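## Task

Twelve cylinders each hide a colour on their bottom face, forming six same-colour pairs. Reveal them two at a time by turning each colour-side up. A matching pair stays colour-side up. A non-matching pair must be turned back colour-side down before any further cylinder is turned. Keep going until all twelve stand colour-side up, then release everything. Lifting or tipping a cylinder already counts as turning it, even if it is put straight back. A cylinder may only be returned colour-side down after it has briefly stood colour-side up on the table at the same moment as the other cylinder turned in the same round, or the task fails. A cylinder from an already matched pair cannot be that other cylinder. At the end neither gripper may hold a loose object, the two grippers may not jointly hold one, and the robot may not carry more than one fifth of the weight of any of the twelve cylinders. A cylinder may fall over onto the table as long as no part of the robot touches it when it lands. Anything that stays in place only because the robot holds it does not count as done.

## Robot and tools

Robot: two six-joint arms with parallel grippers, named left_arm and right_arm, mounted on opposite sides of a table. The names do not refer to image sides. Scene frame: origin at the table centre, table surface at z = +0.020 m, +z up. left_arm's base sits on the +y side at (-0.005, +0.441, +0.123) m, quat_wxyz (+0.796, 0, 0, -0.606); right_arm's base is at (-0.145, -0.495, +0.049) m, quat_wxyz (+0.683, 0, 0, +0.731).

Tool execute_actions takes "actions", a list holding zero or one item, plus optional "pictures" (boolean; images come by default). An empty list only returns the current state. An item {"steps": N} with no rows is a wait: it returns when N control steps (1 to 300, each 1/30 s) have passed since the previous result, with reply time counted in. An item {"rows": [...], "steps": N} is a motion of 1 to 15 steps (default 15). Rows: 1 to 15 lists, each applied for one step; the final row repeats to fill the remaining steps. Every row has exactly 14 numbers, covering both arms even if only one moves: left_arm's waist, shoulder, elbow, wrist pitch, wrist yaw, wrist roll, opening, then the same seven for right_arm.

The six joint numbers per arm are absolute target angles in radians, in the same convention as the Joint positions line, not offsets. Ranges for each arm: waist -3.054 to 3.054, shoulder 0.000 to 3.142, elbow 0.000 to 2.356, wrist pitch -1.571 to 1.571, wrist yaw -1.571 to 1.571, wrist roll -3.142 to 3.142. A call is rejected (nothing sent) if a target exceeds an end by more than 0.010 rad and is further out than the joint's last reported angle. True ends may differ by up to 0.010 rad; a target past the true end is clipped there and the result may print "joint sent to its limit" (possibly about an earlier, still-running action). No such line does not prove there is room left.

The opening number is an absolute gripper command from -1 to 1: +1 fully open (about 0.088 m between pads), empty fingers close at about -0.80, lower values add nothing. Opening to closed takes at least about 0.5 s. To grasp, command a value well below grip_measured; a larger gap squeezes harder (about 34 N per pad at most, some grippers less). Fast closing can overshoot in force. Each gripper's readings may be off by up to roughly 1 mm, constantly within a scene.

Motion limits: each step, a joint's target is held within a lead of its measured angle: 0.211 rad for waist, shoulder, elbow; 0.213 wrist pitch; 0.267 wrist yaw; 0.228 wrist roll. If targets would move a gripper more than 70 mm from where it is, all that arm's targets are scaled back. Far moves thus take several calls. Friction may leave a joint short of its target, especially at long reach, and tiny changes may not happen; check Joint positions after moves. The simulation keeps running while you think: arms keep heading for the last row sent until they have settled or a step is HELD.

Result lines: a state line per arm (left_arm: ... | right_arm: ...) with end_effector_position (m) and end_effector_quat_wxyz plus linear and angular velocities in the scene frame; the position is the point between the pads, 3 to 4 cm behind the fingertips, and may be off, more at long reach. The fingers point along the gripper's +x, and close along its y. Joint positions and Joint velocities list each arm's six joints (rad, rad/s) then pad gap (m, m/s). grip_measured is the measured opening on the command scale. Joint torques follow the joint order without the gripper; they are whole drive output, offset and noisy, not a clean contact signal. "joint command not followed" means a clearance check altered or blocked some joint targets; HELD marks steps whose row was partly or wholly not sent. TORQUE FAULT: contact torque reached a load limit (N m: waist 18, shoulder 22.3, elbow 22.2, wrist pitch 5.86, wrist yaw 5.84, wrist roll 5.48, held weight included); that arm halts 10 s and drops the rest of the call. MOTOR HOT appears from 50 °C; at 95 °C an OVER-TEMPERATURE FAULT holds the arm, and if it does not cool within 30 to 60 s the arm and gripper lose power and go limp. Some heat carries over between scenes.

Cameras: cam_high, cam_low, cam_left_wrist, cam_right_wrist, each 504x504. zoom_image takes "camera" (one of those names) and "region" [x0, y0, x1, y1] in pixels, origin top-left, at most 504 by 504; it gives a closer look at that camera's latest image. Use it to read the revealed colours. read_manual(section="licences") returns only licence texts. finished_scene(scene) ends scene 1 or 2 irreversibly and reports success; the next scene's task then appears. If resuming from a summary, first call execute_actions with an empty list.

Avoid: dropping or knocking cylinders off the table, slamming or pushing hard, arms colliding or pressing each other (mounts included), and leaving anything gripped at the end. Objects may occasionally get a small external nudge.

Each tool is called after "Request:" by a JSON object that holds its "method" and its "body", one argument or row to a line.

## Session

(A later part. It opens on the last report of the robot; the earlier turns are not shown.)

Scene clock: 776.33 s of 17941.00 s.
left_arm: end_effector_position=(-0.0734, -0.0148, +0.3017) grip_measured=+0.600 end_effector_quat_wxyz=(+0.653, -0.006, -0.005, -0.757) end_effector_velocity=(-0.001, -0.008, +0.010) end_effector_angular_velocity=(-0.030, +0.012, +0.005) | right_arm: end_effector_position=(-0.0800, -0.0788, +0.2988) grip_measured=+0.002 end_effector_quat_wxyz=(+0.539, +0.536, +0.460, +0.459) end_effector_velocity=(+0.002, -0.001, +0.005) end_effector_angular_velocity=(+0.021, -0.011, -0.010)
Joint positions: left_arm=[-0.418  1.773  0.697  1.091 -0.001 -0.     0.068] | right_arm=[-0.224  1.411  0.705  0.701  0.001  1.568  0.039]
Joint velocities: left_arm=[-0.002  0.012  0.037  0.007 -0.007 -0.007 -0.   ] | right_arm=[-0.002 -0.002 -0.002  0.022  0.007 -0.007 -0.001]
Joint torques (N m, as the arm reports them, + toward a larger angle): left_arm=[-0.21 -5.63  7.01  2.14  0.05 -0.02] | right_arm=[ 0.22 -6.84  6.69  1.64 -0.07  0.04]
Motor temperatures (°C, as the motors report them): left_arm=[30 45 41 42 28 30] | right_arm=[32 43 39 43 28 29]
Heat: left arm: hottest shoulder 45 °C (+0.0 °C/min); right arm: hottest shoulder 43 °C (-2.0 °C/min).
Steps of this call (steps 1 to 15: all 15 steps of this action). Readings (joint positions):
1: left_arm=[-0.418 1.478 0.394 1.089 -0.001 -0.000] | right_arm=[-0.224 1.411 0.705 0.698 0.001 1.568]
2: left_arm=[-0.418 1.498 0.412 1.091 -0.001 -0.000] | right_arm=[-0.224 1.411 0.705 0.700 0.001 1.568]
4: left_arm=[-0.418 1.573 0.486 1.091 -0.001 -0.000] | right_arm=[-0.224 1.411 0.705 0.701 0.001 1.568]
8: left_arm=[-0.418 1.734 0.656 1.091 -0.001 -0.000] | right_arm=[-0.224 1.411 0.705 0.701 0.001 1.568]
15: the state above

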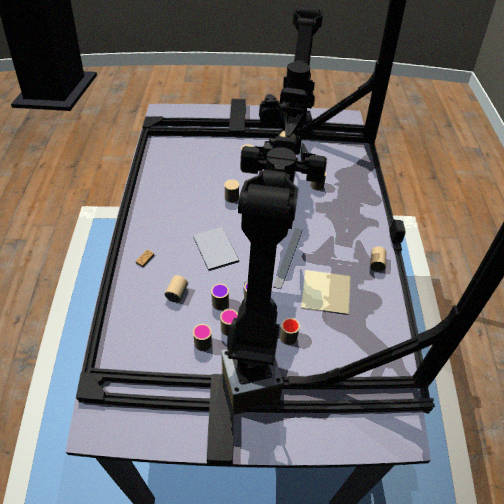

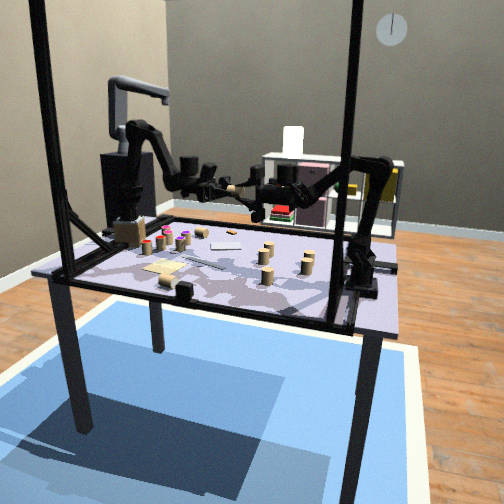

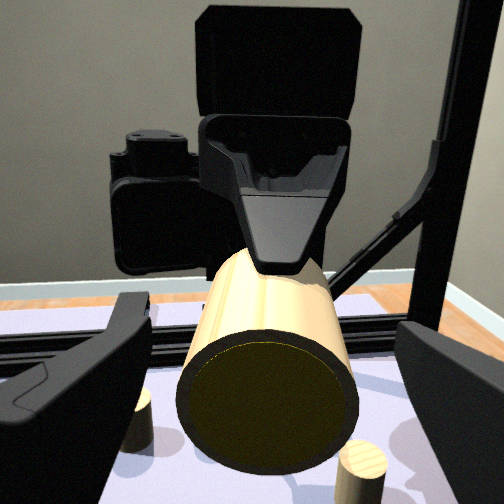

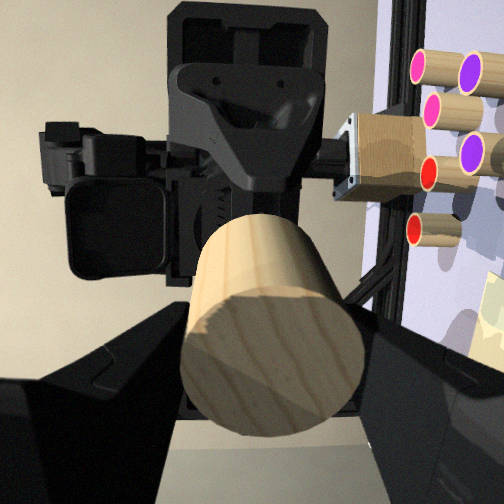

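Request:
{"method": "execute_actions", "body": {
  "actions": [
    {"rows":[[-0.42,1.783,0.708,1.093,0,0,0.45,-0.215,1.404,0.70,0.704,0,1.571,-0.3],[-0.42,1.783,0.708,1.093,0,0,0.35,-0.215,1.404,0.70,0.704,0,1.571,-0.3],[-0.42,1.783,0.708,1.093,0,0,0.25,-0.215,1.404,0.70,0.704,0,1.571,-0.3],[-0.42,1.783,0.708,1.093,0,0,0.2,-0.215,1.404,0.70,0.704,0,1.571,-0.3],[-0.42,1.783,0.708,1.093,0,0,0.15,-0.215,1.404,0.70,0.704,0,1.571,-0.3],[-0.42,1.783,0.708,1.093,0,0,0.1,-0.215,1.404,0.70,0.704,0,1.571,-0.3],[-0.42,1.783,0.708,1.093,0,0,0.06,-0.215,1.404,0.70,0.704,0,1.571,-0.3],[-0.42,1.783,0.708,1.093,0,0,0.03,-0.215,1.404,0.70,0.704,0,1.571,-0.3],[-0.42,1.783,0.708,1.093,0,0,-0.05,-0.215,1.404,0.70,0.704,0,1.571,-0.3],[-0.42,1.783,0.708,1.093,0,0,-0.15,-0.215,1.404,0.70,0.704,0,1.571,-0.3],[-0.42,1.783,0.708,1.093,0,0,-0.3,-0.215,1.404,0.70,0.704,0,1.571,-0.3]],"steps":14}
  ],
  "pictures": false
}}

Request:
{"method": "execute_actions", "body": {
  "actions": [
    {"rows":[[-0.42,1.783,0.708,1.093,0,0,-0.3,-0.215,1.404,0.70,0.704,0,1.571,0.6]],"steps":7}
  ],
  "pictures": false
}}

Request:
{"method": "execute_actions", "body": {
  "actions": [
    {"rows":[[-0.42,1.71,0.63,1.093,0,0,-0.3,-0.215,1.404,0.70,0.704,0,1.571,0.6],[-0.42,1.635,0.55,1.093,0,0,-0.3,-0.215,1.404,0.70,0.704,0,1.571,0.6],[-0.42,1.555,0.47,1.093,0,0,-0.3,-0.215,1.404,0.70,0.704,0,1.571,0.6],[-0.42,1.477,0.39,1.09,0,0,-0.3,-0.215,1.404,0.70,0.704,0,1.571,0.6]],"steps":9}
  ],
  "pictures": false
}}

Request:
{"method": "execute_actions", "body": {
  "actions": [
    {"rows":[[-0.6,1.1,0.8,-0.87,0,0,-0.3,-0.75,1.3,1.3,-1.234,0,0,0.25]],"steps":15}
  ],
  "pictures": false
}}

Request:
{"method": "execute_actions", "body": {
  "actions": [
    {"rows":[[-0.6,1.1,0.8,-0.87,0,0,-0.3,-0.75,1.3,1.3,-1.234,0,0,0.25]],"steps":15}
  ],
  "pictures": false
}}

Request:
{"method": "execute_actions", "body": {
  "actions": [
    {"rows":[[-0.6,1.548,0.847,-0.87,0,0,-0.3,-0.75,1.537,1.2,-1.234,0,0,0.25]],"steps":15}
  ],
  "pictures": false
}}

Request:
{"method": "execute_actions", "body": {
  "actions": [
    {"rows":[[-0.6,1.565,0.83,-0.836,0,0,-0.3,-0.75,1.548,1.155,-1.177,0,0,0.25],[-0.6,1.583,0.814,-0.802,0,0,-0.3,-0.75,1.559,1.108,-1.12,0,0,0.25],[-0.6,1.602,0.798,-0.767,0,0,-0.3,-0.75,1.57,1.062,-1.062,0,0,0.25],[-0.6,1.622,0.783,-0.732,0,0,-0.3,-0.75,1.581,1.017,-1.005,0,0,0.25],[-0.6,1.643,0.768,-0.696,0,0,-0.3,-0.75,1.581,1.017,-1.005,0,0,0.25]],"steps":15}
  ]
}}

Scene clock: 789.17 s of 17941.00 s.
left_arm: end_effector_position=(-0.0740, -0.0157, +0.3020) grip_measured=+0.030 end_effector_quat_wxyz=(+0.653, -0.006, -0.005, -0.758) end_effector_velocity=(-0.002, +0.001, -0.005) end_effector_angular_velocity=(+0.021, -0.011, -0.010) | right_arm: end_effector_position=(-0.0824, -0.0787, +0.2987) grip_measured=+0.003 end_effector_quat_wxyz=(+0.538, +0.535, +0.462, +0.460) end_effector_velocity=(-0.000, -0.001, -0.002) end_effector_angular_velocity=(-0.006, +0.008, +0.015)
Joint positions: left_arm=[-0.419  1.776  0.701  1.091 -0.001 -0.     0.04 ] | right_arm=[-0.218  1.41   0.704  0.701  0.002  1.569  0.039]
Joint velocities: left_arm=[-0.002 -0.002 -0.002 -0.022  0.007  0.007  0.   ] | right_arm=[-0.007 -0.002 -0.002 -0.007 -0.022  0.007 -0.   ]
Joint torques (N m, as the arm reports them, + toward a larger angle): left_arm=[-0.11 -5.8   6.91  2.17  0.06 -0.03] | right_arm=[ 0.19 -6.88  6.79  1.63 -0.08  0.03]
Motor temperatures (°C, as the motors report them): left_arm=[30 45 41 43 28 30] | right_arm=[32 42 39 45 28 29]
Heat: left arm: hottest shoulder 45 °C (+1.0 °C/min); right arm: hottest wrist pitch 45 °C (+2.0 °C/min).
Steps of this call (steps 1 to 15: the robot went on to your last target; steps 16 to 371: nothing new was sent; steps 372 to 385: all 14 steps of this action). Readings (joint positions):
372: left_arm=[-0.418 1.776 0.701 1.091 -0.000 -0.000] | right_arm=[-0.223 1.410 0.704 0.701 0.001 1.569]
373: left_arm=[-0.418 1.776 0.701 1.091 -0.000 -0.000] | right_arm=[-0.222 1.410 0.704 0.701 0.001 1.569]
375: left_arm=[-0.418 1.776 0.701 1.091 -0.000 -0.000] | right_arm=[-0.219 1.410 0.704 0.701 0.001 1.569]
379: left_arm=[-0.418 1.776 0.701 1.091 -0.000 -0.000] | right_arm=[-0.218 1.410 0.704 0.701 0.001 1.569]
385: the state above

Scene clock: 789.40 s of 17941.00 s.
left_arm: end_effector_position=(-0.0740, -0.0157, +0.3016) grip_measured=+0.030 end_effector_quat_wxyz=(+0.653, -0.006, -0.005, -0.758) end_effector_velocity=(+0.000, +0.001, -0.001) end_effector_angular_velocity=(+0.008, +0.006, +0.005) | right_arm: end_effector_position=(-0.0824, -0.0787, +0.2988) grip_measured=+0.505 end_effector_quat_wxyz=(+0.538, +0.535, +0.461, +0.460) end_effector_velocity=(-0.002, -0.000, -0.005) end_effector_angular_velocity=(-0.023, -0.004, +0.020)
Joint positions: left_arm=[-0.419  1.777  0.701  1.091 -0.001 -0.     0.04 ] | right_arm=[-0.218  1.41   0.704  0.702  0.002  1.569  0.064]
Joint velocities: left_arm=[-0.002 -0.002 -0.002 -0.007 -0.007 -0.007 -0.   ] | right_arm=[-0.002 -0.002 -0.002 -0.022 -0.022 -0.007  0.174]
Joint torques (N m, as the arm reports them, + toward a larger angle): left_arm=[-0.09 -5.81  6.91  2.15  0.08 -0.02] | right_arm=[ 0.19 -6.8   6.75  1.55 -0.07  0.03]
Motor temperatures (°C, as the motors report them): left_arm=[30 45 41 43 28 30] | right_arm=[32 42 39 45 28 29]
Heat: left arm: hottest shoulder 45 °C (+1.0 °C/min); right arm: hottest wrist pitch 45 °C (+2.0 °C/min).
Steps of this call (steps 1 to 7: all 7 steps of this action). Readings (joint positions):
1: left_arm=[-0.419 1.776 0.701 1.091 -0.001 -0.000] | right_arm=[-0.218 1.410 0.704 0.701 0.002 1.569]
2: left_arm=[-0.419 1.776 0.701 1.091 -0.001 -0.000] | right_arm=[-0.218 1.410 0.704 0.701 0.002 1.569]
4: left_arm=[-0.419 1.776 0.701 1.091 -0.001 -0.000] | right_arm=[-0.218 1.410 0.704 0.702 0.002 1.569]
7: the state above

Scene clock: 789.70 s of 17941.00 s.
left_arm: end_effector_position=(-0.0629, +0.0583, +0.3018) grip_measured=+0.029 end_effector_quat_wxyz=(+0.653, -0.001, -0.001, -0.758) end_effector_velocity=(+0.009, +0.056, -0.015) end_effector_angular_velocity=(+0.030, -0.012, +0.005) | right_arm: end_effector_position=(-0.0824, -0.0787, +0.2988) grip_measured=+0.598 end_effector_quat_wxyz=(+0.538, +0.535, +0.461, +0.460) end_effector_velocity=(-0.002, -0.000, +0.001) end_effector_angular_velocity=(+0.008, +0.006, +0.010)
Joint positions: left_arm=[-0.419  1.5    0.413  1.091 -0.001 -0.     0.04 ] | right_arm=[-0.218  1.41   0.704  0.702  0.002  1.569  0.068]
Joint velocities: left_arm=[-0.002 -0.198 -0.222 -0.007 -0.007  0.007 -0.   ] | right_arm=[ 0.002 -0.002 -0.002  0.007 -0.007  0.007  0.001]
Joint torques (N m, as the arm reports them, + toward a larger angle): left_arm=[-0.14 -5.04  5.47  1.99  0.08 -0.03] | right_arm=[ 0.13 -6.81  6.8   1.54 -0.07  0.03]
Motor temperatures (°C, as the motors report them): left_arm=[30 45 41 43 28 30] | right_arm=[32 42 39 45 28 29]
Heat: left arm: hottest shoulder 45 °C (+1.0 °C/min); right arm: hottest wrist pitch 45 °C (+2.0 °C/min).
Steps of this call (steps 1 to 9: all 9 steps of this action). Readings (joint positions):
1: left_arm=[-0.419 1.771 0.693 1.091 -0.001 -0.000] | right_arm=[-0.218 1.410 0.704 0.702 0.002 1.569]
2: left_arm=[-0.419 1.748 0.667 1.091 -0.001 -0.000] | right_arm=[-0.218 1.410 0.704 0.702 0.002 1.569]
4: left_arm=[-0.419 1.650 0.557 1.089 -0.001 -0.000] | right_arm=[-0.218 1.410 0.704 0.702 0.002 1.569]
8: left_arm=[-0.419 1.509 0.421 1.091 -0.001 -0.000] | right_arm=[-0.218 1.410 0.704 0.702 0.002 1.569]
9: the state above

Scene clock: 790.20 s of 17941.00 s.
left_arm: end_effector_position=(-0.1228, +0.0921, +0.4724) grip_measured=+0.030 end_effector_quat_wxyz=(+0.584, -0.046, -0.033, -0.810) end_effector_velocity=(-0.007, +0.001, -0.275) end_effector_angular_velocity=(+1.448, -0.497, -0.014) | right_arm: end_effector_position=(+0.1119, -0.1599, +0.4388) grip_measured=+0.251 end_effector_quat_wxyz=(+0.813, +0.379, +0.203, +0.392) end_effector_velocity=(+0.128, -0.226, +0.167) end_effector_angular_velocity=(-1.637, -1.265, -0.515)
Joint positions: left_arm=[-0.596  1.095  0.8    0.407 -0.005 -0.     0.04 ] | right_arm=[-0.722  1.323  1.232  0.057  0.003  0.889  0.051]
Joint velocities: left_arm=[-0.022 -0.173  0.134 -1.839 -0.007  0.007 -0.   ] | right_arm=[-0.559 -0.208  0.974 -1.707  0.022 -2.    -0.001]
Joint torques (N m, as the arm reports them, + toward a larger angle): left_arm=[-0.18 -1.63  6.47  1.    0.21 -0.02] | right_arm=[ 1.28 -7.03  7.01  0.78 -0.13 -0.12]
Motor temperatures (°C, as the motors report them): left_arm=[30 45 41 43 28 30] | right_arm=[32 42 39 45 28 29]
Heat: left arm: hottest shoulder 45 °C (+1.0 °C/min); right arm: hottest wrist pitch 45 °C (+2.0 °C/min).
Steps of this call (steps 1 to 15: all 15 steps of this action). Readings (joint positions):
1: left_arm=[-0.427 1.482 0.422 1.060 -0.007 -0.000] | right_arm=[-0.228 1.403 0.719 0.668 -0.008 1.541]
2: left_arm=[-0.451 1.460 0.443 1.008 -0.009 -0.000] | right_arm=[-0.257 1.397 0.743 0.624 -0.010 1.501]
4: left_arm=[-0.501 1.407 0.500 0.943 -0.006 -0.000] | right_arm=[-0.327 1.382 0.803 0.555 -0.006 1.425]
8: left_arm=[-0.559 1.275 0.636 0.800 -0.006 -0.000] | right_arm=[-0.478 1.345 0.946 0.405 -0.005 1.263]
15: the state above

Scene clock: 790.70 s of 17941.00 s.
left_arm: end_effector_position=(-0.1009, +0.1578, +0.2847) grip_measured=+0.028 end_effector_quat_wxyz=(+0.534, +0.332, +0.236, -0.741) end_effector_velocity=(+0.102, +0.292, -0.276) end_effector_angular_velocity=(+1.791, -0.611, +0.029) | right_arm: end_effector_position=(+0.0651, -0.2349, +0.3007) grip_measured=+0.250 end_effector_quat_wxyz=(+0.822, -0.166, +0.386, +0.383) end_effector_velocity=(-0.199, -0.243, -0.263) end_effector_angular_velocity=(-1.611, +0.987, +0.319)
Joint positions: left_arm=[-0.597  1.102  0.801 -0.538 -0.005 -0.     0.04 ] | right_arm=[-0.747  1.297  1.299 -0.868  0.002  0.037  0.051]
Joint velocities: left_arm=[-0.002 -0.007 -0.002 -1.897 -0.022 -0.022 -0.   ] | right_arm=[-0.002 -0.007  0.002 -1.883 -0.022 -0.403 -0.001]
Joint torques (N m, as the arm reports them, + toward a larger angle): left_arm=[-0.26 -3.53  7.46  1.49  0.19 -0.03] | right_arm=[-0.21 -4.94  7.43  0.98 -0.09 -0.07]
Motor temperatures (°C, as the motors report them): left_arm=[30 45 41 43 28 30] | right_arm=[32 42 39 45 28 29]
Heat: left arm: hottest shoulder 45 °C (+1.0 °C/min); right arm: hottest wrist pitch 45 °C (+1.0 °C/min).
Steps of this call (steps 1 to 15: all 15 steps of this action). Readings (joint positions):
1: left_arm=[-0.597 1.092 0.802 0.345 -0.005 -0.000] | right_arm=[-0.736 1.314 1.258 -0.001 0.003 0.822]
2: left_arm=[-0.597 1.092 0.803 0.280 -0.005 -0.000] | right_arm=[-0.744 1.305 1.276 -0.061 0.003 0.756]
4: left_arm=[-0.597 1.099 0.802 0.150 -0.005 -0.000] | right_arm=[-0.747 1.293 1.295 -0.181 0.002 0.624]
8: left_arm=[-0.597 1.102 0.801 -0.099 -0.005 -0.000] | right_arm=[-0.747 1.295 1.299 -0.435 0.002 0.360]
15: the state above

Scene clock: 791.20 s of 17941.00 s.
left_arm: end_effector_position=(-0.0817, +0.2144, +0.1604) grip_measured=+0.028 end_effector_quat_wxyz=(+0.414, +0.575, +0.410, -0.575) end_effector_velocity=(+0.006, +0.015, -0.004) end_effector_angular_velocity=(+0.079, -0.034, -0.010) | right_arm: end_effector_position=(+0.0193, -0.2915, +0.1721) grip_measured=+0.250 end_effector_quat_wxyz=(+0.638, -0.305, +0.639, +0.303) end_effector_velocity=(-0.012, -0.018, +0.001) end_effector_angular_velocity=(-0.075, +0.051, +0.005)
Joint positions: left_arm=[-0.597  1.54   0.84  -0.867 -0.005 -0.     0.04 ] | right_arm=[-0.747  1.539  1.195 -1.229  0.002  0.003  0.051]
Joint velocities: left_arm=[-0.002  0.017 -0.002 -0.066 -0.007  0.007  0.   ] | right_arm=[-0.002 -0.007 -0.002 -0.095  0.007 -0.007 -0.   ]
Joint torques (N m, as the arm reports them, + toward a larger angle): left_arm=[-0.24 -4.04  6.73  0.38  0.18 -0.04] | right_arm=[-0.24 -6.33  6.75  0.02 -0.11 -0.06]
Motor temperatures (°C, as the motors report them): left_arm=[30 45 41 43 28 30] | right_arm=[32 42 39 45 28 29]
Heat: left arm: hottest shoulder 45 °C (+1.0 °C/min); right arm: hottest wrist pitch 45 °C (+1.0 °C/min).
Steps of this call (steps 1 to 15: all 15 steps of this action). Readings (joint positions):
1: left_arm=[-0.597 1.129 0.807 -0.606 -0.005 -0.000] | right_arm=[-0.747 1.310 1.292 -0.916 0.002 0.029]
2: left_arm=[-0.597 1.174 0.823 -0.662 -0.005 -0.000] | right_arm=[-0.747 1.327 1.287 -0.947 0.002 0.025]
4: left_arm=[-0.597 1.296 0.843 -0.763 -0.005 -0.000] | right_arm=[-0.747 1.391 1.273 -1.029 0.002 0.017]
8: left_arm=[-0.597 1.504 0.840 -0.847 -0.005 -0.000] | right_arm=[-0.747 1.520 1.205 -1.191 0.002 0.006]
15: the state above

Scene clock: 791.70 s of 17941.00 s.
left_arm: end_effector_position=(-0.0829, +0.2106, +0.1237) grip_measured=+0.027 end_effector_quat_wxyz=(+0.414, +0.575, +0.410, -0.575) end_effector_velocity=(-0.001, +0.003, +0.000) end_effector_angular_velocity=(+0.009, +0.005, +0.005) | right_arm: end_effector_position=(+0.0201, -0.2908, +0.1199) grip_measured=+0.250 end_effector_quat_wxyz=(+0.641, -0.304, +0.636, +0.304) end_effector_velocity=(-0.003, -0.001, -0.000) end_effector_angular_velocity=(-0.001, +0.010, +0.010)
Joint positions: left_arm=[-0.597  1.639  0.77  -0.699 -0.005 -0.     0.04 ] | right_arm=[-0.747  1.579  1.022 -1.009  0.002  0.003  0.051]
Joint velocities: left_arm=[-0.002 -0.002 -0.002 -0.007  0.007 -0.007 -0.   ] | right_arm=[ 0.002 -0.002 -0.002 -0.007 -0.007 -0.007 -0.   ]
Joint torques (N m, as the arm reports them, + toward a larger angle): left_arm=[-0.22 -4.55  4.97  0.61  0.18 -0.02] | right_arm=[-0.22 -6.02  5.49  0.26 -0.09 -0.08]
Motor temperatures (°C, as the motors report them): left_arm=[30 45 41 43 28 30] | right_arm=[32 42 39 44 28 29]
Heat: left arm: hottest shoulder 45 °C (+1.0 °C/min); right arm: hottest wrist pitch 44 °C (+0.0 °C/min).
Steps of this call (steps 1 to 15: all 15 steps of this action). Readings (joint positions):
1: left_arm=[-0.597 1.543 0.840 -0.866 -0.005 -0.000] | right_arm=[-0.747 1.539 1.191 -1.223 0.002 0.003]
2: left_arm=[-0.597 1.549 0.836 -0.850 -0.005 -0.000] | right_arm=[-0.747 1.539 1.178 -1.194 0.002 0.003]
4: left_arm=[-0.597 1.572 0.822 -0.795 -0.005 -0.000] | right_arm=[-0.747 1.542 1.126 -1.109 0.002 0.003]
8: left_arm=[-0.597 1.630 0.781 -0.723 -0.005 -0.000] | right_arm=[-0.747 1.575 1.034 -1.033 0.002 0.003]
15: the state above

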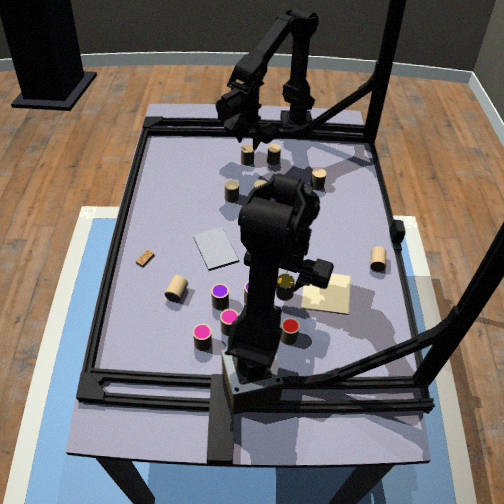

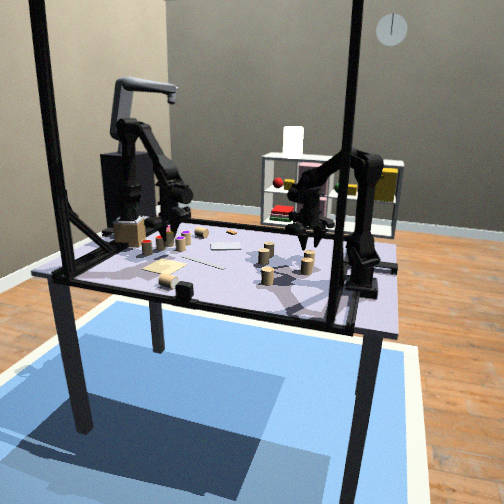

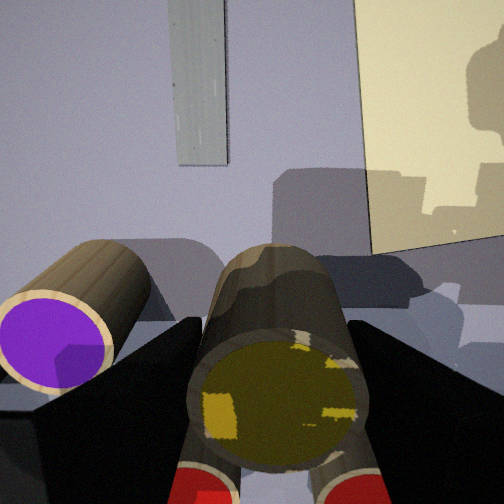

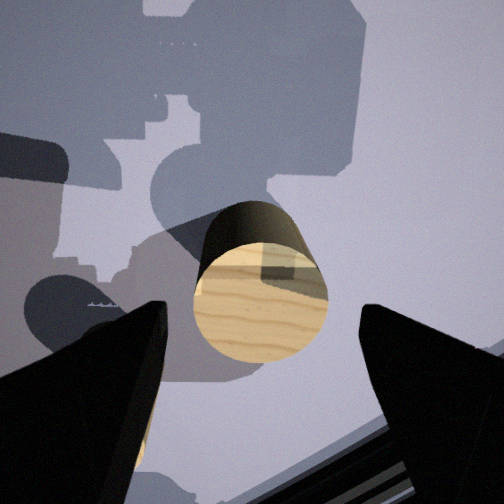

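Clear.

Request:
{"method": "execute_actions", "body": {
  "actions": [
    {"rows":[[-0.6,1.664,0.753,-0.655,0,0,-0.3,-0.75,1.598,0.994,-0.97,0,0,0.25],[-0.6,1.686,0.739,-0.61,0,0,-0.3,-0.75,1.615,0.971,-0.934,0,0,0.25],[-0.6,1.709,0.725,-0.565,0,0,-0.3,-0.75,1.632,0.949,-0.898,0,0,0.25],[-0.6,1.732,0.712,-0.525,0,0,-0.3,-0.75,1.649,0.926,-0.863,0,0,0.25],[-0.6,1.755,0.70,-0.5,0,0,-0.3,-0.75,1.649,0.926,-0.863,0,0,0.25],[-0.6,1.768,0.694,-0.5,0,0,-0.3,-0.75,1.649,0.926,-0.863,0,0,0.25]],"steps":14}
  ],
  "pictures": false
}}

Request:
{"method": "execute_actions", "body": {
  "actions": [
    {"rows":[[-0.6,1.768,0.694,-0.5,0,0,0,-0.75,1.649,0.926,-0.863,0,0,0.2],[-0.6,1.768,0.694,-0.5,0,0,0.1,-0.75,1.649,0.926,-0.863,0,0,0.15],[-0.6,1.768,0.694,-0.5,0,0,0.2,-0.75,1.649,0.926,-0.863,0,0,0.1],[-0.6,1.768,0.694,-0.5,0,0,0.26,-0.75,1.649,0.926,-0.863,0,0,0.06],[-0.6,1.768,0.694,-0.5,0,0,0.26,-0.75,1.649,0.926,-0.863,0,0,0.03],[-0.6,1.768,0.694,-0.5,0,0,0.26,-0.75,1.649,0.926,-0.863,0,0,-0.05],[-0.6,1.732,0.712,-0.53,0,0,0.26,-0.75,1.649,0.926,-0.863,0,0,-0.15],[-0.6,1.686,0.739,-0.60,0,0,0.26,-0.75,1.649,0.926,-0.863,0,0,-0.3],[-0.6,1.643,0.768,-0.68,0,0,0.26,-0.75,1.649,0.926,-0.863,0,0,-0.3],[-0.6,1.602,0.798,-0.76,0,0,0.26,-0.75,1.649,0.926,-0.863,0,0,-0.3],[-0.6,1.548,0.847,-0.87,0,0,0.26,-0.75,1.649,0.926,-0.863,0,0,-0.3]],"steps":11}
  ],
  "pictures": false
}}

Request:
{"method": "execute_actions", "body": {
  "actions": [
    {"rows":[[-0.6,1.548,0.847,-0.87,0,0,0.26,-0.75,1.615,0.971,-0.93,0,0,-0.3],[-0.6,1.548,0.847,-0.87,0,0,0.26,-0.75,1.581,1.017,-1.0,0,0,-0.3],[-0.6,1.548,0.847,-0.87,0,0,0.26,-0.75,1.566,1.08,-1.08,0,0,-0.3],[-0.6,1.548,0.847,-0.87,0,0,0.26,-0.75,1.55,1.14,-1.16,0,0,-0.3],[-0.6,1.4,0.847,-0.87,0,0,0.26,-0.75,1.537,1.2,-1.234,0,0,-0.3],[-0.6,1.3,0.8,-0.87,0,0,0.26,-0.75,1.5,1.25,-1.234,0,0,-0.3]],"steps":11}
  ],
  "pictures": false
}}

Request:
{"method": "execute_actions", "body": {
  "actions": [
    {"rows":[[-0.416,1.0,0.5,0.5,0,0,0.6,-0.222,1.3,1.3,0,0,1.571,-0.3]],"steps":15}
  ],
  "pictures": false
}}

Request:
{"method": "execute_actions", "body": {
  "actions": [
    {"rows":[[-0.416,1.0,0.5,0.5,0,0,0.6,-0.222,1.3,1.3,0,0,1.571,-0.3]],"steps":7}
  ],
  "pictures": false
}}

Request:
{"method": "execute_actions", "body": {
  "actions": [
    {"rows":[[-0.416,1.477,0.39,1.09,0,0,0.6,-0.222,1.404,0.70,0.704,0,1.571,-0.3]],"steps":15}
  ],
  "pictures": false
}}

Request:
{"method": "execute_actions", "body": {
  "actions": [
    {"rows":[[-0.416,1.477,0.39,1.09,0,0,0.6,-0.222,1.404,0.70,0.704,0,1.571,-0.3]],"steps":6}
  ],
  "pictures": false
}}

Request:
{"method": "execute_actions", "body": {
  "actions": [
    {"rows":[[-0.416,1.53,0.44,1.093,0,0,0.6,-0.222,1.404,0.70,0.704,0,1.571,-0.3],[-0.416,1.58,0.495,1.093,0,0,0.6,-0.222,1.404,0.70,0.704,0,1.571,-0.3],[-0.416,1.635,0.55,1.093,0,0,0.6,-0.222,1.404,0.70,0.704,0,1.571,-0.3],[-0.416,1.69,0.60,1.093,0,0,0.6,-0.222,1.404,0.70,0.704,0,1.571,-0.3],[-0.416,1.74,0.655,1.093,0,0,0.6,-0.222,1.404,0.70,0.704,0,1.571,-0.3],[-0.416,1.783,0.708,1.093,0,0,0.6,-0.222,1.404,0.70,0.704,0,1.571,-0.3]],"steps":15}
  ]
}}

Scene clock: 809.90 s of 17941.00 s.
left_arm: end_effector_position=(-0.0826, +0.2124, +0.0819) grip_measured=+0.018 end_effector_quat_wxyz=(+0.413, +0.576, +0.411, -0.574) end_effector_velocity=(-0.004, -0.013, +0.000) end_effector_angular_velocity=(-0.065, +0.014, +0.020) | right_arm: end_effector_position=(+0.0194, -0.2918, +0.0829) grip_measured=+0.250 end_effector_quat_wxyz=(+0.636, -0.306, +0.641, +0.302) end_effector_velocity=(-0.002, +0.001, +0.001) end_effector_angular_velocity=(+0.003, +0.007, +0.024)
Joint positions: left_arm=[-0.598  1.763  0.695 -0.504 -0.004 -0.     0.04 ] | right_arm=[-0.748  1.642  0.93  -0.866  0.002  0.003  0.051]
Joint velocities: left_arm=[-0.002 -0.002 -0.002  0.066 -0.007 -0.022 -0.   ] | right_arm=[ 0.002 -0.002  0.002 -0.007 -0.007 -0.022 -0.   ]
Joint torques (N m, as the arm reports them, + toward a larger angle): left_arm=[-0.22 -4.69  4.47  0.53  0.17 -0.04] | right_arm=[-0.13 -5.62  5.24  0.19 -0.09 -0.05]
Motor temperatures (°C, as the motors report them): left_arm=[30 44 40 41 28 30] | right_arm=[32 41 39 43 28 29]
Heat: left arm: hottest shoulder 44 °C (-1.0 °C/min); right arm: hottest wrist pitch 43 °C (-2.0 °C/min).
Steps of this call (steps 1 to 15: the robot went on to your last target; steps 16 to 532: nothing new was sent; steps 533 to 546: all 14 steps of this action). Readings (joint positions):
533: left_arm=[-0.598 1.642 0.768 -0.691 -0.005 -0.000] | right_arm=[-0.748 1.579 1.019 -1.000 0.002 0.003]
534: left_arm=[-0.598 1.648 0.763 -0.670 -0.004 -0.000] | right_arm=[-0.748 1.581 1.011 -0.981 0.002 0.003]
536: left_arm=[-0.598 1.675 0.748 -0.605 -0.004 -0.000] | right_arm=[-0.748 1.595 0.986 -0.929 0.002 0.003]
540: left_arm=[-0.598 1.747 0.710 -0.527 -0.004 -0.000] | right_arm=[-0.748 1.637 0.938 -0.883 0.002 0.003]
546: the state above

Scene clock: 810.27 s of 17941.00 s.
left_arm: end_effector_position=(-0.0809, +0.2174, +0.1147) grip_measured=+0.247 end_effector_quat_wxyz=(+0.406, +0.585, +0.417, -0.565) end_effector_velocity=(-0.004, -0.012, +0.428) end_effector_angular_velocity=(-0.018, -0.001, -0.010) | right_arm: end_effector_position=(+0.0195, -0.2914, +0.0829) grip_measured=+0.004 end_effector_quat_wxyz=(+0.637, -0.305, +0.640, +0.302) end_effector_velocity=(-0.004, -0.004, +0.000) end_effector_angular_velocity=(-0.012, +0.020, +0.019)
Joint positions: left_arm=[-0.598  1.666  0.755 -0.692 -0.004 -0.     0.051] | right_arm=[-0.748  1.642  0.93  -0.865  0.001  0.003  0.039]
Joint velocities: left_arm=[-0.002 -1.17   0.847 -2.    -0.007  0.007  0.007] | right_arm=[-0.002 -0.002 -0.002 -0.022 -0.007 -0.022 -0.   ]
Joint torques (N m, as the arm reports them, + toward a larger angle): left_arm=[-0.15 -7.47  8.06  0.66  0.17 -0.03] | right_arm=[-0.14 -5.65  5.28  0.21 -0.06 -0.08]
Motor temperatures (°C, as the motors report them): left_arm=[30 44 40 41 28 30] | right_arm=[32 41 39 43 28 29]
Heat: left arm: hottest shoulder 44 °C (-1.0 °C/min); right arm: hottest wrist pitch 43 °C (-2.0 °C/min).
Steps of this call (steps 1 to 11: all 11 steps of this action). Readings (joint positions):
1: left_arm=[-0.598 1.763 0.695 -0.503 -0.004 -0.000] | right_arm=[-0.748 1.642 0.930 -0.866 0.002 0.003]
2: left_arm=[-0.598 1.763 0.695 -0.503 -0.004 -0.000] | right_arm=[-0.748 1.642 0.930 -0.866 0.002 0.003]
4: left_arm=[-0.598 1.763 0.695 -0.503 -0.005 -0.000] | right_arm=[-0.748 1.642 0.930 -0.865 0.002 0.003]
8: left_arm=[-0.598 1.751 0.702 -0.528 -0.005 -0.000] | right_arm=[-0.748 1.642 0.930 -0.865 0.001 0.003]
11: the state above

Scene clock: 810.63 s of 17941.00 s.
left_arm: end_effector_position=(-0.0827, +0.2120, +0.2031) grip_measured=+0.260 end_effector_quat_wxyz=(+0.453, +0.514, +0.366, -0.630) end_effector_velocity=(+0.005, +0.009, +0.055) end_effector_angular_velocity=(-0.193, +0.048, +0.019) | right_arm: end_effector_position=(+0.0278, -0.2812, +0.1943) grip_measured=+0.003 end_effector_quat_wxyz=(+0.670, -0.289, +0.606, +0.318) end_effector_velocity=(-0.012, -0.014, +0.092) end_effector_angular_velocity=(+0.100, -0.074, +0.020)
Joint positions: left_arm=[-0.598  1.315  0.813 -0.863 -0.004 -0.     0.052] | right_arm=[-0.748  1.5    1.242 -1.213  0.001  0.003  0.039]
Joint velocities: left_arm=[-0.007 -0.271 -0.007 -0.066 -0.022 -0.022 -0.   ] | right_arm=[-0.002 -0.178  0.188 -0.242 -0.007 -0.022  0.   ]
Joint torques (N m, as the arm reports them, + toward a larger angle): left_arm=[-0.16 -3.06  5.17  0.6   0.16 -0.03] | right_arm=[-0.24 -4.47  5.46  0.04 -0.07 -0.08]
Motor temperatures (°C, as the motors report them): left_arm=[30 44 40 41 28 30] | right_arm=[32 41 39 42 28 29]
Heat: left arm: hottest shoulder 44 °C (-1.0 °C/min); right arm: hottest wrist pitch 42 °C (-3.0 °C/min).
Steps of this call (steps 1 to 11: all 11 steps of this action). Readings (joint positions):
1: left_arm=[-0.598 1.631 0.781 -0.747 -0.004 -0.000] | right_arm=[-0.748 1.642 0.934 -0.873 0.001 0.003]
2: left_arm=[-0.598 1.599 0.805 -0.781 -0.004 -0.000] | right_arm=[-0.748 1.639 0.948 -0.909 0.001 0.003]
4: left_arm=[-0.598 1.562 0.837 -0.821 -0.004 -0.000] | right_arm=[-0.748 1.620 1.004 -1.021 0.001 0.003]
8: left_arm=[-0.598 1.389 0.815 -0.866 -0.004 -0.000] | right_arm=[-0.748 1.543 1.185 -1.174 0.001 0.003]
11: the state above

Scene clock: 811.13 s of 17941.00 s.
left_arm: end_effector_position=(-0.0529, +0.1252, +0.2895) grip_measured=+0.599 end_effector_quat_wxyz=(+0.636, +0.171, +0.147, -0.738) end_effector_velocity=(-0.023, -0.174, +0.362) end_effector_angular_velocity=(-1.832, +0.279, +0.017) | right_arm: end_effector_position=(-0.0834, -0.1054, +0.3616) grip_measured=+0.003 end_effector_quat_wxyz=(+0.737, +0.159, +0.418, +0.507) end_effector_velocity=(+0.005, +0.187, +0.368) end_effector_angular_velocity=(+2.139, +1.463, -0.842)
Joint positions: left_arm=[-0.419  1.008  0.509  0.044 -0.001 -0.     0.068] | right_arm=[-0.227  1.317  1.287 -0.442 -0.004  0.829  0.039]
Joint velocities: left_arm=[ 0.007 -0.012 -0.012  1.853 -0.007 -0.007  0.001] | right_arm=[ 0.061 -0.007 -0.002  1.883 -0.007  2.    -0.   ]
Joint torques (N m, as the arm reports them, + toward a larger angle): left_arm=[ 0.21 -3.57  6.72  2.13  0.04 -0.02] | right_arm=[-0.14 -7.66  8.9   1.62  0.13  0.02]
Motor temperatures (°C, as the motors report them): left_arm=[30 44 40 41 28 30] | right_arm=[32 41 39 42 28 29]
Heat: left arm: hottest shoulder 44 °C (-1.0 °C/min); right arm: hottest wrist pitch 42 °C (-3.0 °C/min).
Steps of this call (steps 1 to 15: all 15 steps of this action). Readings (joint positions):
1: left_arm=[-0.580 1.281 0.779 -0.812 0.008 -0.001] | right_arm=[-0.735 1.478 1.246 -1.194 0.009 0.038]
2: left_arm=[-0.531 1.227 0.720 -0.737 0.010 -0.001] | right_arm=[-0.699 1.459 1.245 -1.147 0.012 0.086]
4: left_arm=[-0.455 1.108 0.606 -0.631 -0.002 -0.001] | right_arm=[-0.612 1.411 1.256 -1.055 0.006 0.177]
8: left_arm=[-0.424 1.026 0.517 -0.388 -0.001 -0.000] | right_arm=[-0.425 1.337 1.283 -0.862 0.005 0.380]
15: the state above

Scene clock: 811.37 s of 17941.00 s.
left_arm: end_effector_position=(-0.0557, +0.1042, +0.3726) grip_measured=+0.600 end_effector_quat_wxyz=(+0.653, +0.023, +0.020, -0.757) end_effector_velocity=(+0.001, +0.002, +0.208) end_effector_angular_velocity=(-0.905, +0.142, +0.005) | right_arm: end_effector_position=(-0.0805, -0.0839, +0.4440) grip_measured=+0.002 end_effector_quat_wxyz=(+0.622, +0.435, +0.417, +0.499) end_effector_velocity=(-0.006, -0.011, +0.210) end_effector_angular_velocity=(+1.138, +1.823, -0.153)
Joint positions: left_arm=[-0.418  1.004  0.508  0.436 -0.001 -0.     0.068] | right_arm=[-0.226  1.313  1.291 -0.063 -0.002  1.293  0.039]
Joint velocities: left_arm=[-0.002 -0.09  -0.002  0.828 -0.007 -0.007 -0.   ] | right_arm=[ 0.007 -0.081  0.051  0.711 -0.007  1.985 -0.   ]
Joint torques (N m, as the arm reports them, + toward a larger angle): left_arm=[ 0.16 -2.75  6.84  1.75  0.05 -0.02] | right_arm=[ 0.19 -6.74  8.26  1.48  0.03  0.05]
Motor temperatures (°C, as the motors report them): left_arm=[30 44 40 41 28 30] | right_arm=[32 41 39 43 28 29]
Heat: left arm: hottest shoulder 44 °C (-1.0 °C/min); right arm: hottest wrist pitch 43 °C (-2.0 °C/min).
Steps of this call (steps 1 to 7: all 7 steps of this action). Readings (joint positions):
1: left_arm=[-0.419 1.008 0.509 0.105 -0.001 -0.000] | right_arm=[-0.226 1.317 1.287 -0.380 -0.004 0.896]
2: left_arm=[-0.419 1.008 0.509 0.167 -0.001 -0.000] | right_arm=[-0.226 1.317 1.287 -0.318 -0.003 0.963]
4: left_arm=[-0.419 1.007 0.508 0.291 -0.001 -0.000] | right_arm=[-0.226 1.316 1.287 -0.195 -0.002 1.096]
7: the state above

Scene clock: 811.87 s of 17941.00 s.
left_arm: end_effector_position=(-0.0615, +0.0655, +0.3012) grip_measured=+0.600 end_effector_quat_wxyz=(+0.653, +0.001, +0.001, -0.757) end_effector_velocity=(-0.001, -0.005, -0.005) end_effector_angular_velocity=(-0.014, +0.024, +0.005) | right_arm: end_effector_position=(-0.0801, -0.0785, +0.2900) grip_measured=+0.002 end_effector_quat_wxyz=(+0.548, +0.526, +0.470, +0.450) end_effector_velocity=(+0.000, +0.002, +0.107) end_effector_angular_velocity=(+0.500, -0.071, +0.005)
Joint positions: left_arm=[-0.418  1.466  0.387  1.076 -0.001 -0.     0.068] | right_arm=[-0.224  1.414  0.705  0.667 -0.002  1.567  0.039]
Joint velocities: left_arm=[-0.002  0.066  0.002  0.081 -0.007 -0.022 -0.   ] | right_arm=[-0.002 -0.002 -0.017  0.52  -0.007  0.007  0.   ]
Joint torques (N m, as the arm reports them, + toward a larger angle): left_arm=[ 0.18 -3.59  6.48  2.27  0.04 -0.02] | right_arm=[ 0.22 -7.4   7.24  1.68  0.03  0.08]
Motor temperatures (°C, as the motors report them): left_arm=[30 44 40 41 28 30] | right_arm=[32 41 39 43 28 29]
Heat: left arm: hottest shoulder 44 °C (-1.0 °C/min); right arm: hottest wrist pitch 43 °C (-3.0 °C/min).
Steps of this call (steps 1 to 15: all 15 steps of this action). Readings (joint positions):
1: left_arm=[-0.418 1.029 0.494 0.501 -0.001 -0.000] | right_arm=[-0.225 1.316 1.271 -0.008 -0.002 1.347]
2: left_arm=[-0.418 1.071 0.479 0.579 -0.001 -0.000] | right_arm=[-0.225 1.317 1.241 0.049 -0.002 1.396]
4: left_arm=[-0.418 1.190 0.444 0.690 -0.001 -0.000] | right_arm=[-0.225 1.329 1.165 0.145 -0.002 1.470]
8: left_arm=[-0.418 1.420 0.392 0.916 -0.001 -0.000] | right_arm=[-0.225 1.387 0.946 0.373 -0.002 1.544]
15: the state above

Scene clock: 812.07 s of 17941.00 s.
left_arm: end_effector_position=(-0.0616, +0.0652, +0.3019) grip_measured=+0.600 end_effector_quat_wxyz=(+0.653, -0.001, -0.001, -0.757) end_effector_velocity=(+0.000, +0.000, -0.003) end_effector_angular_velocity=(+0.013, +0.005, +0.005) | right_arm: end_effector_position=(-0.0801, -0.0788, +0.2973) grip_measured=+0.002 end_effector_quat_wxyz=(+0.540, +0.534, +0.462, +0.458) end_effector_velocity=(+0.002, -0.000, +0.012) end_effector_angular_velocity=(+0.059, -0.017, -0.010)
Joint positions: left_arm=[-0.418  1.47   0.387  1.087 -0.001 -0.     0.068] | right_arm=[-0.224  1.411  0.705  0.696 -0.002  1.568  0.039]
Joint velocities: left_arm=[-0.002  0.002 -0.002 -0.007 -0.007 -0.007 -0.   ] | right_arm=[-0.002  0.002 -0.002  0.066  0.007 -0.007  0.001]
Joint torques (N m, as the arm reports them, + toward a larger angle): left_arm=[ 0.23 -3.73  6.37  2.2   0.05 -0.02] | right_arm=[ 0.18 -6.96  6.61  1.77  0.04  0.07]
Motor temperatures (°C, as the motors report them): left_arm=[30 44 40 41 28 30] | right_arm=[32 41 39 43 28 29]
Heat: left arm: hottest shoulder 44 °C (-1.0 °C/min); right arm: hottest wrist pitch 43 °C (-3.0 °C/min).
Steps of this call (steps 1 to 6: all 6 steps of this action). Readings (joint positions):
1: left_arm=[-0.418 1.468 0.387 1.079 -0.001 -0.000] | right_arm=[-0.224 1.414 0.705 0.682 -0.002 1.567]
2: left_arm=[-0.418 1.469 0.387 1.082 -0.001 -0.000] | right_arm=[-0.224 1.412 0.705 0.690 -0.002 1.567]
4: left_arm=[-0.418 1.470 0.387 1.085 -0.001 -0.000] | right_arm=[-0.224 1.411 0.705 0.693 -0.002 1.567]
6: the state above

Scene clock: 812.57 s of 17941.00 s.
left_arm: end_effector_position=(-0.0735, -0.0147, +0.3020) grip_measured=+0.600 end_effector_quat_wxyz=(+0.653, -0.006, -0.005, -0.757) end_effector_velocity=(-0.003, -0.008, +0.005) end_effector_angular_velocity=(-0.011, +0.009, -0.000) | right_arm: end_effector_position=(-0.0801, -0.0788, +0.2985) grip_measured=+0.002 end_effector_quat_wxyz=(+0.539, +0.535, +0.461, +0.459) end_effector_velocity=(-0.002, -0.001, +0.003) end_effector_angular_velocity=(+0.013, +0.005, +0.019)
Joint positions: left_arm=[-0.418  1.772  0.697  1.091 -0.001 -0.     0.068] | right_arm=[-0.224  1.411  0.705  0.701 -0.002  1.568  0.039]
Joint velocities: left_arm=[-0.007  0.017  0.037 -0.007 -0.007 -0.007 -0.   ] | right_arm=[-0.002 -0.007 -0.002  0.007 -0.022  0.007 -0.   ]
Joint torques (N m, as the arm reports them, + toward a larger angle): left_arm=[ 0.19 -5.66  7.01  2.15  0.07 -0.01] | right_arm=[ 0.09 -7.    6.71  1.66  0.06  0.05]
Motor temperatures (°C, as the motors report them): left_arm=[30 44 40 41 28 30] | right_arm=[32 41 39 43 28 29]
Heat: left arm: hottest shoulder 44 °C (-1.0 °C/min); right arm: hottest wrist pitch 43 °C (-3.0 °C/min).
Steps of this call (steps 1 to 15: all 15 steps of this action). Readings (joint positions):
1: left_arm=[-0.418 1.478 0.393 1.089 -0.001 -0.000] | right_arm=[-0.224 1.411 0.705 0.698 -0.002 1.568]
2: left_arm=[-0.418 1.498 0.412 1.091 -0.001 -0.000] | right_arm=[-0.224 1.411 0.705 0.700 -0.002 1.568]
4: left_arm=[-0.418 1.574 0.487 1.091 -0.001 -0.000] | right_arm=[-0.224 1.411 0.705 0.701 -0.002 1.568]
8: left_arm=[-0.418 1.733 0.655 1.091 -0.001 -0.000] | right_arm=[-0.224 1.411 0.705 0.701 -0.002 1.568]
15: the state above

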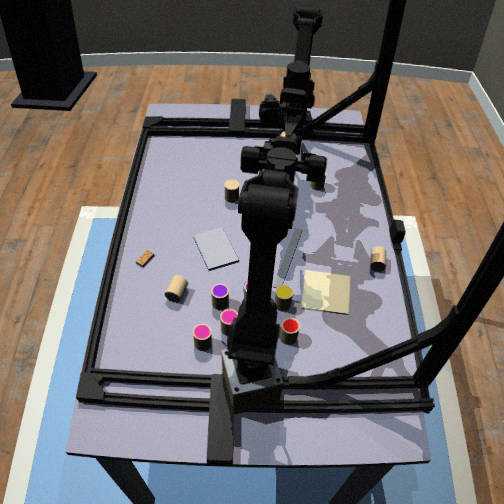

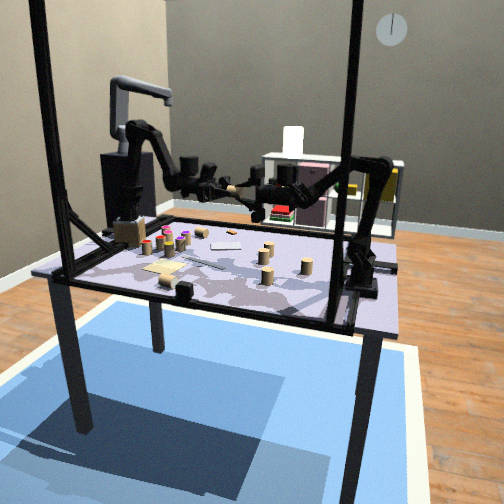

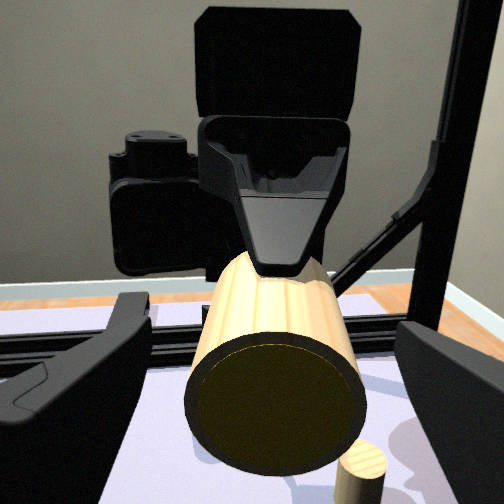

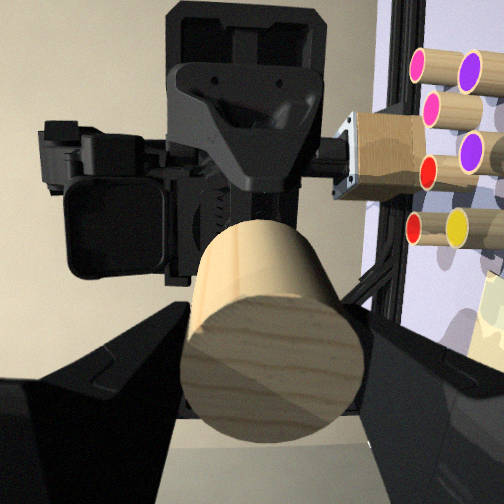

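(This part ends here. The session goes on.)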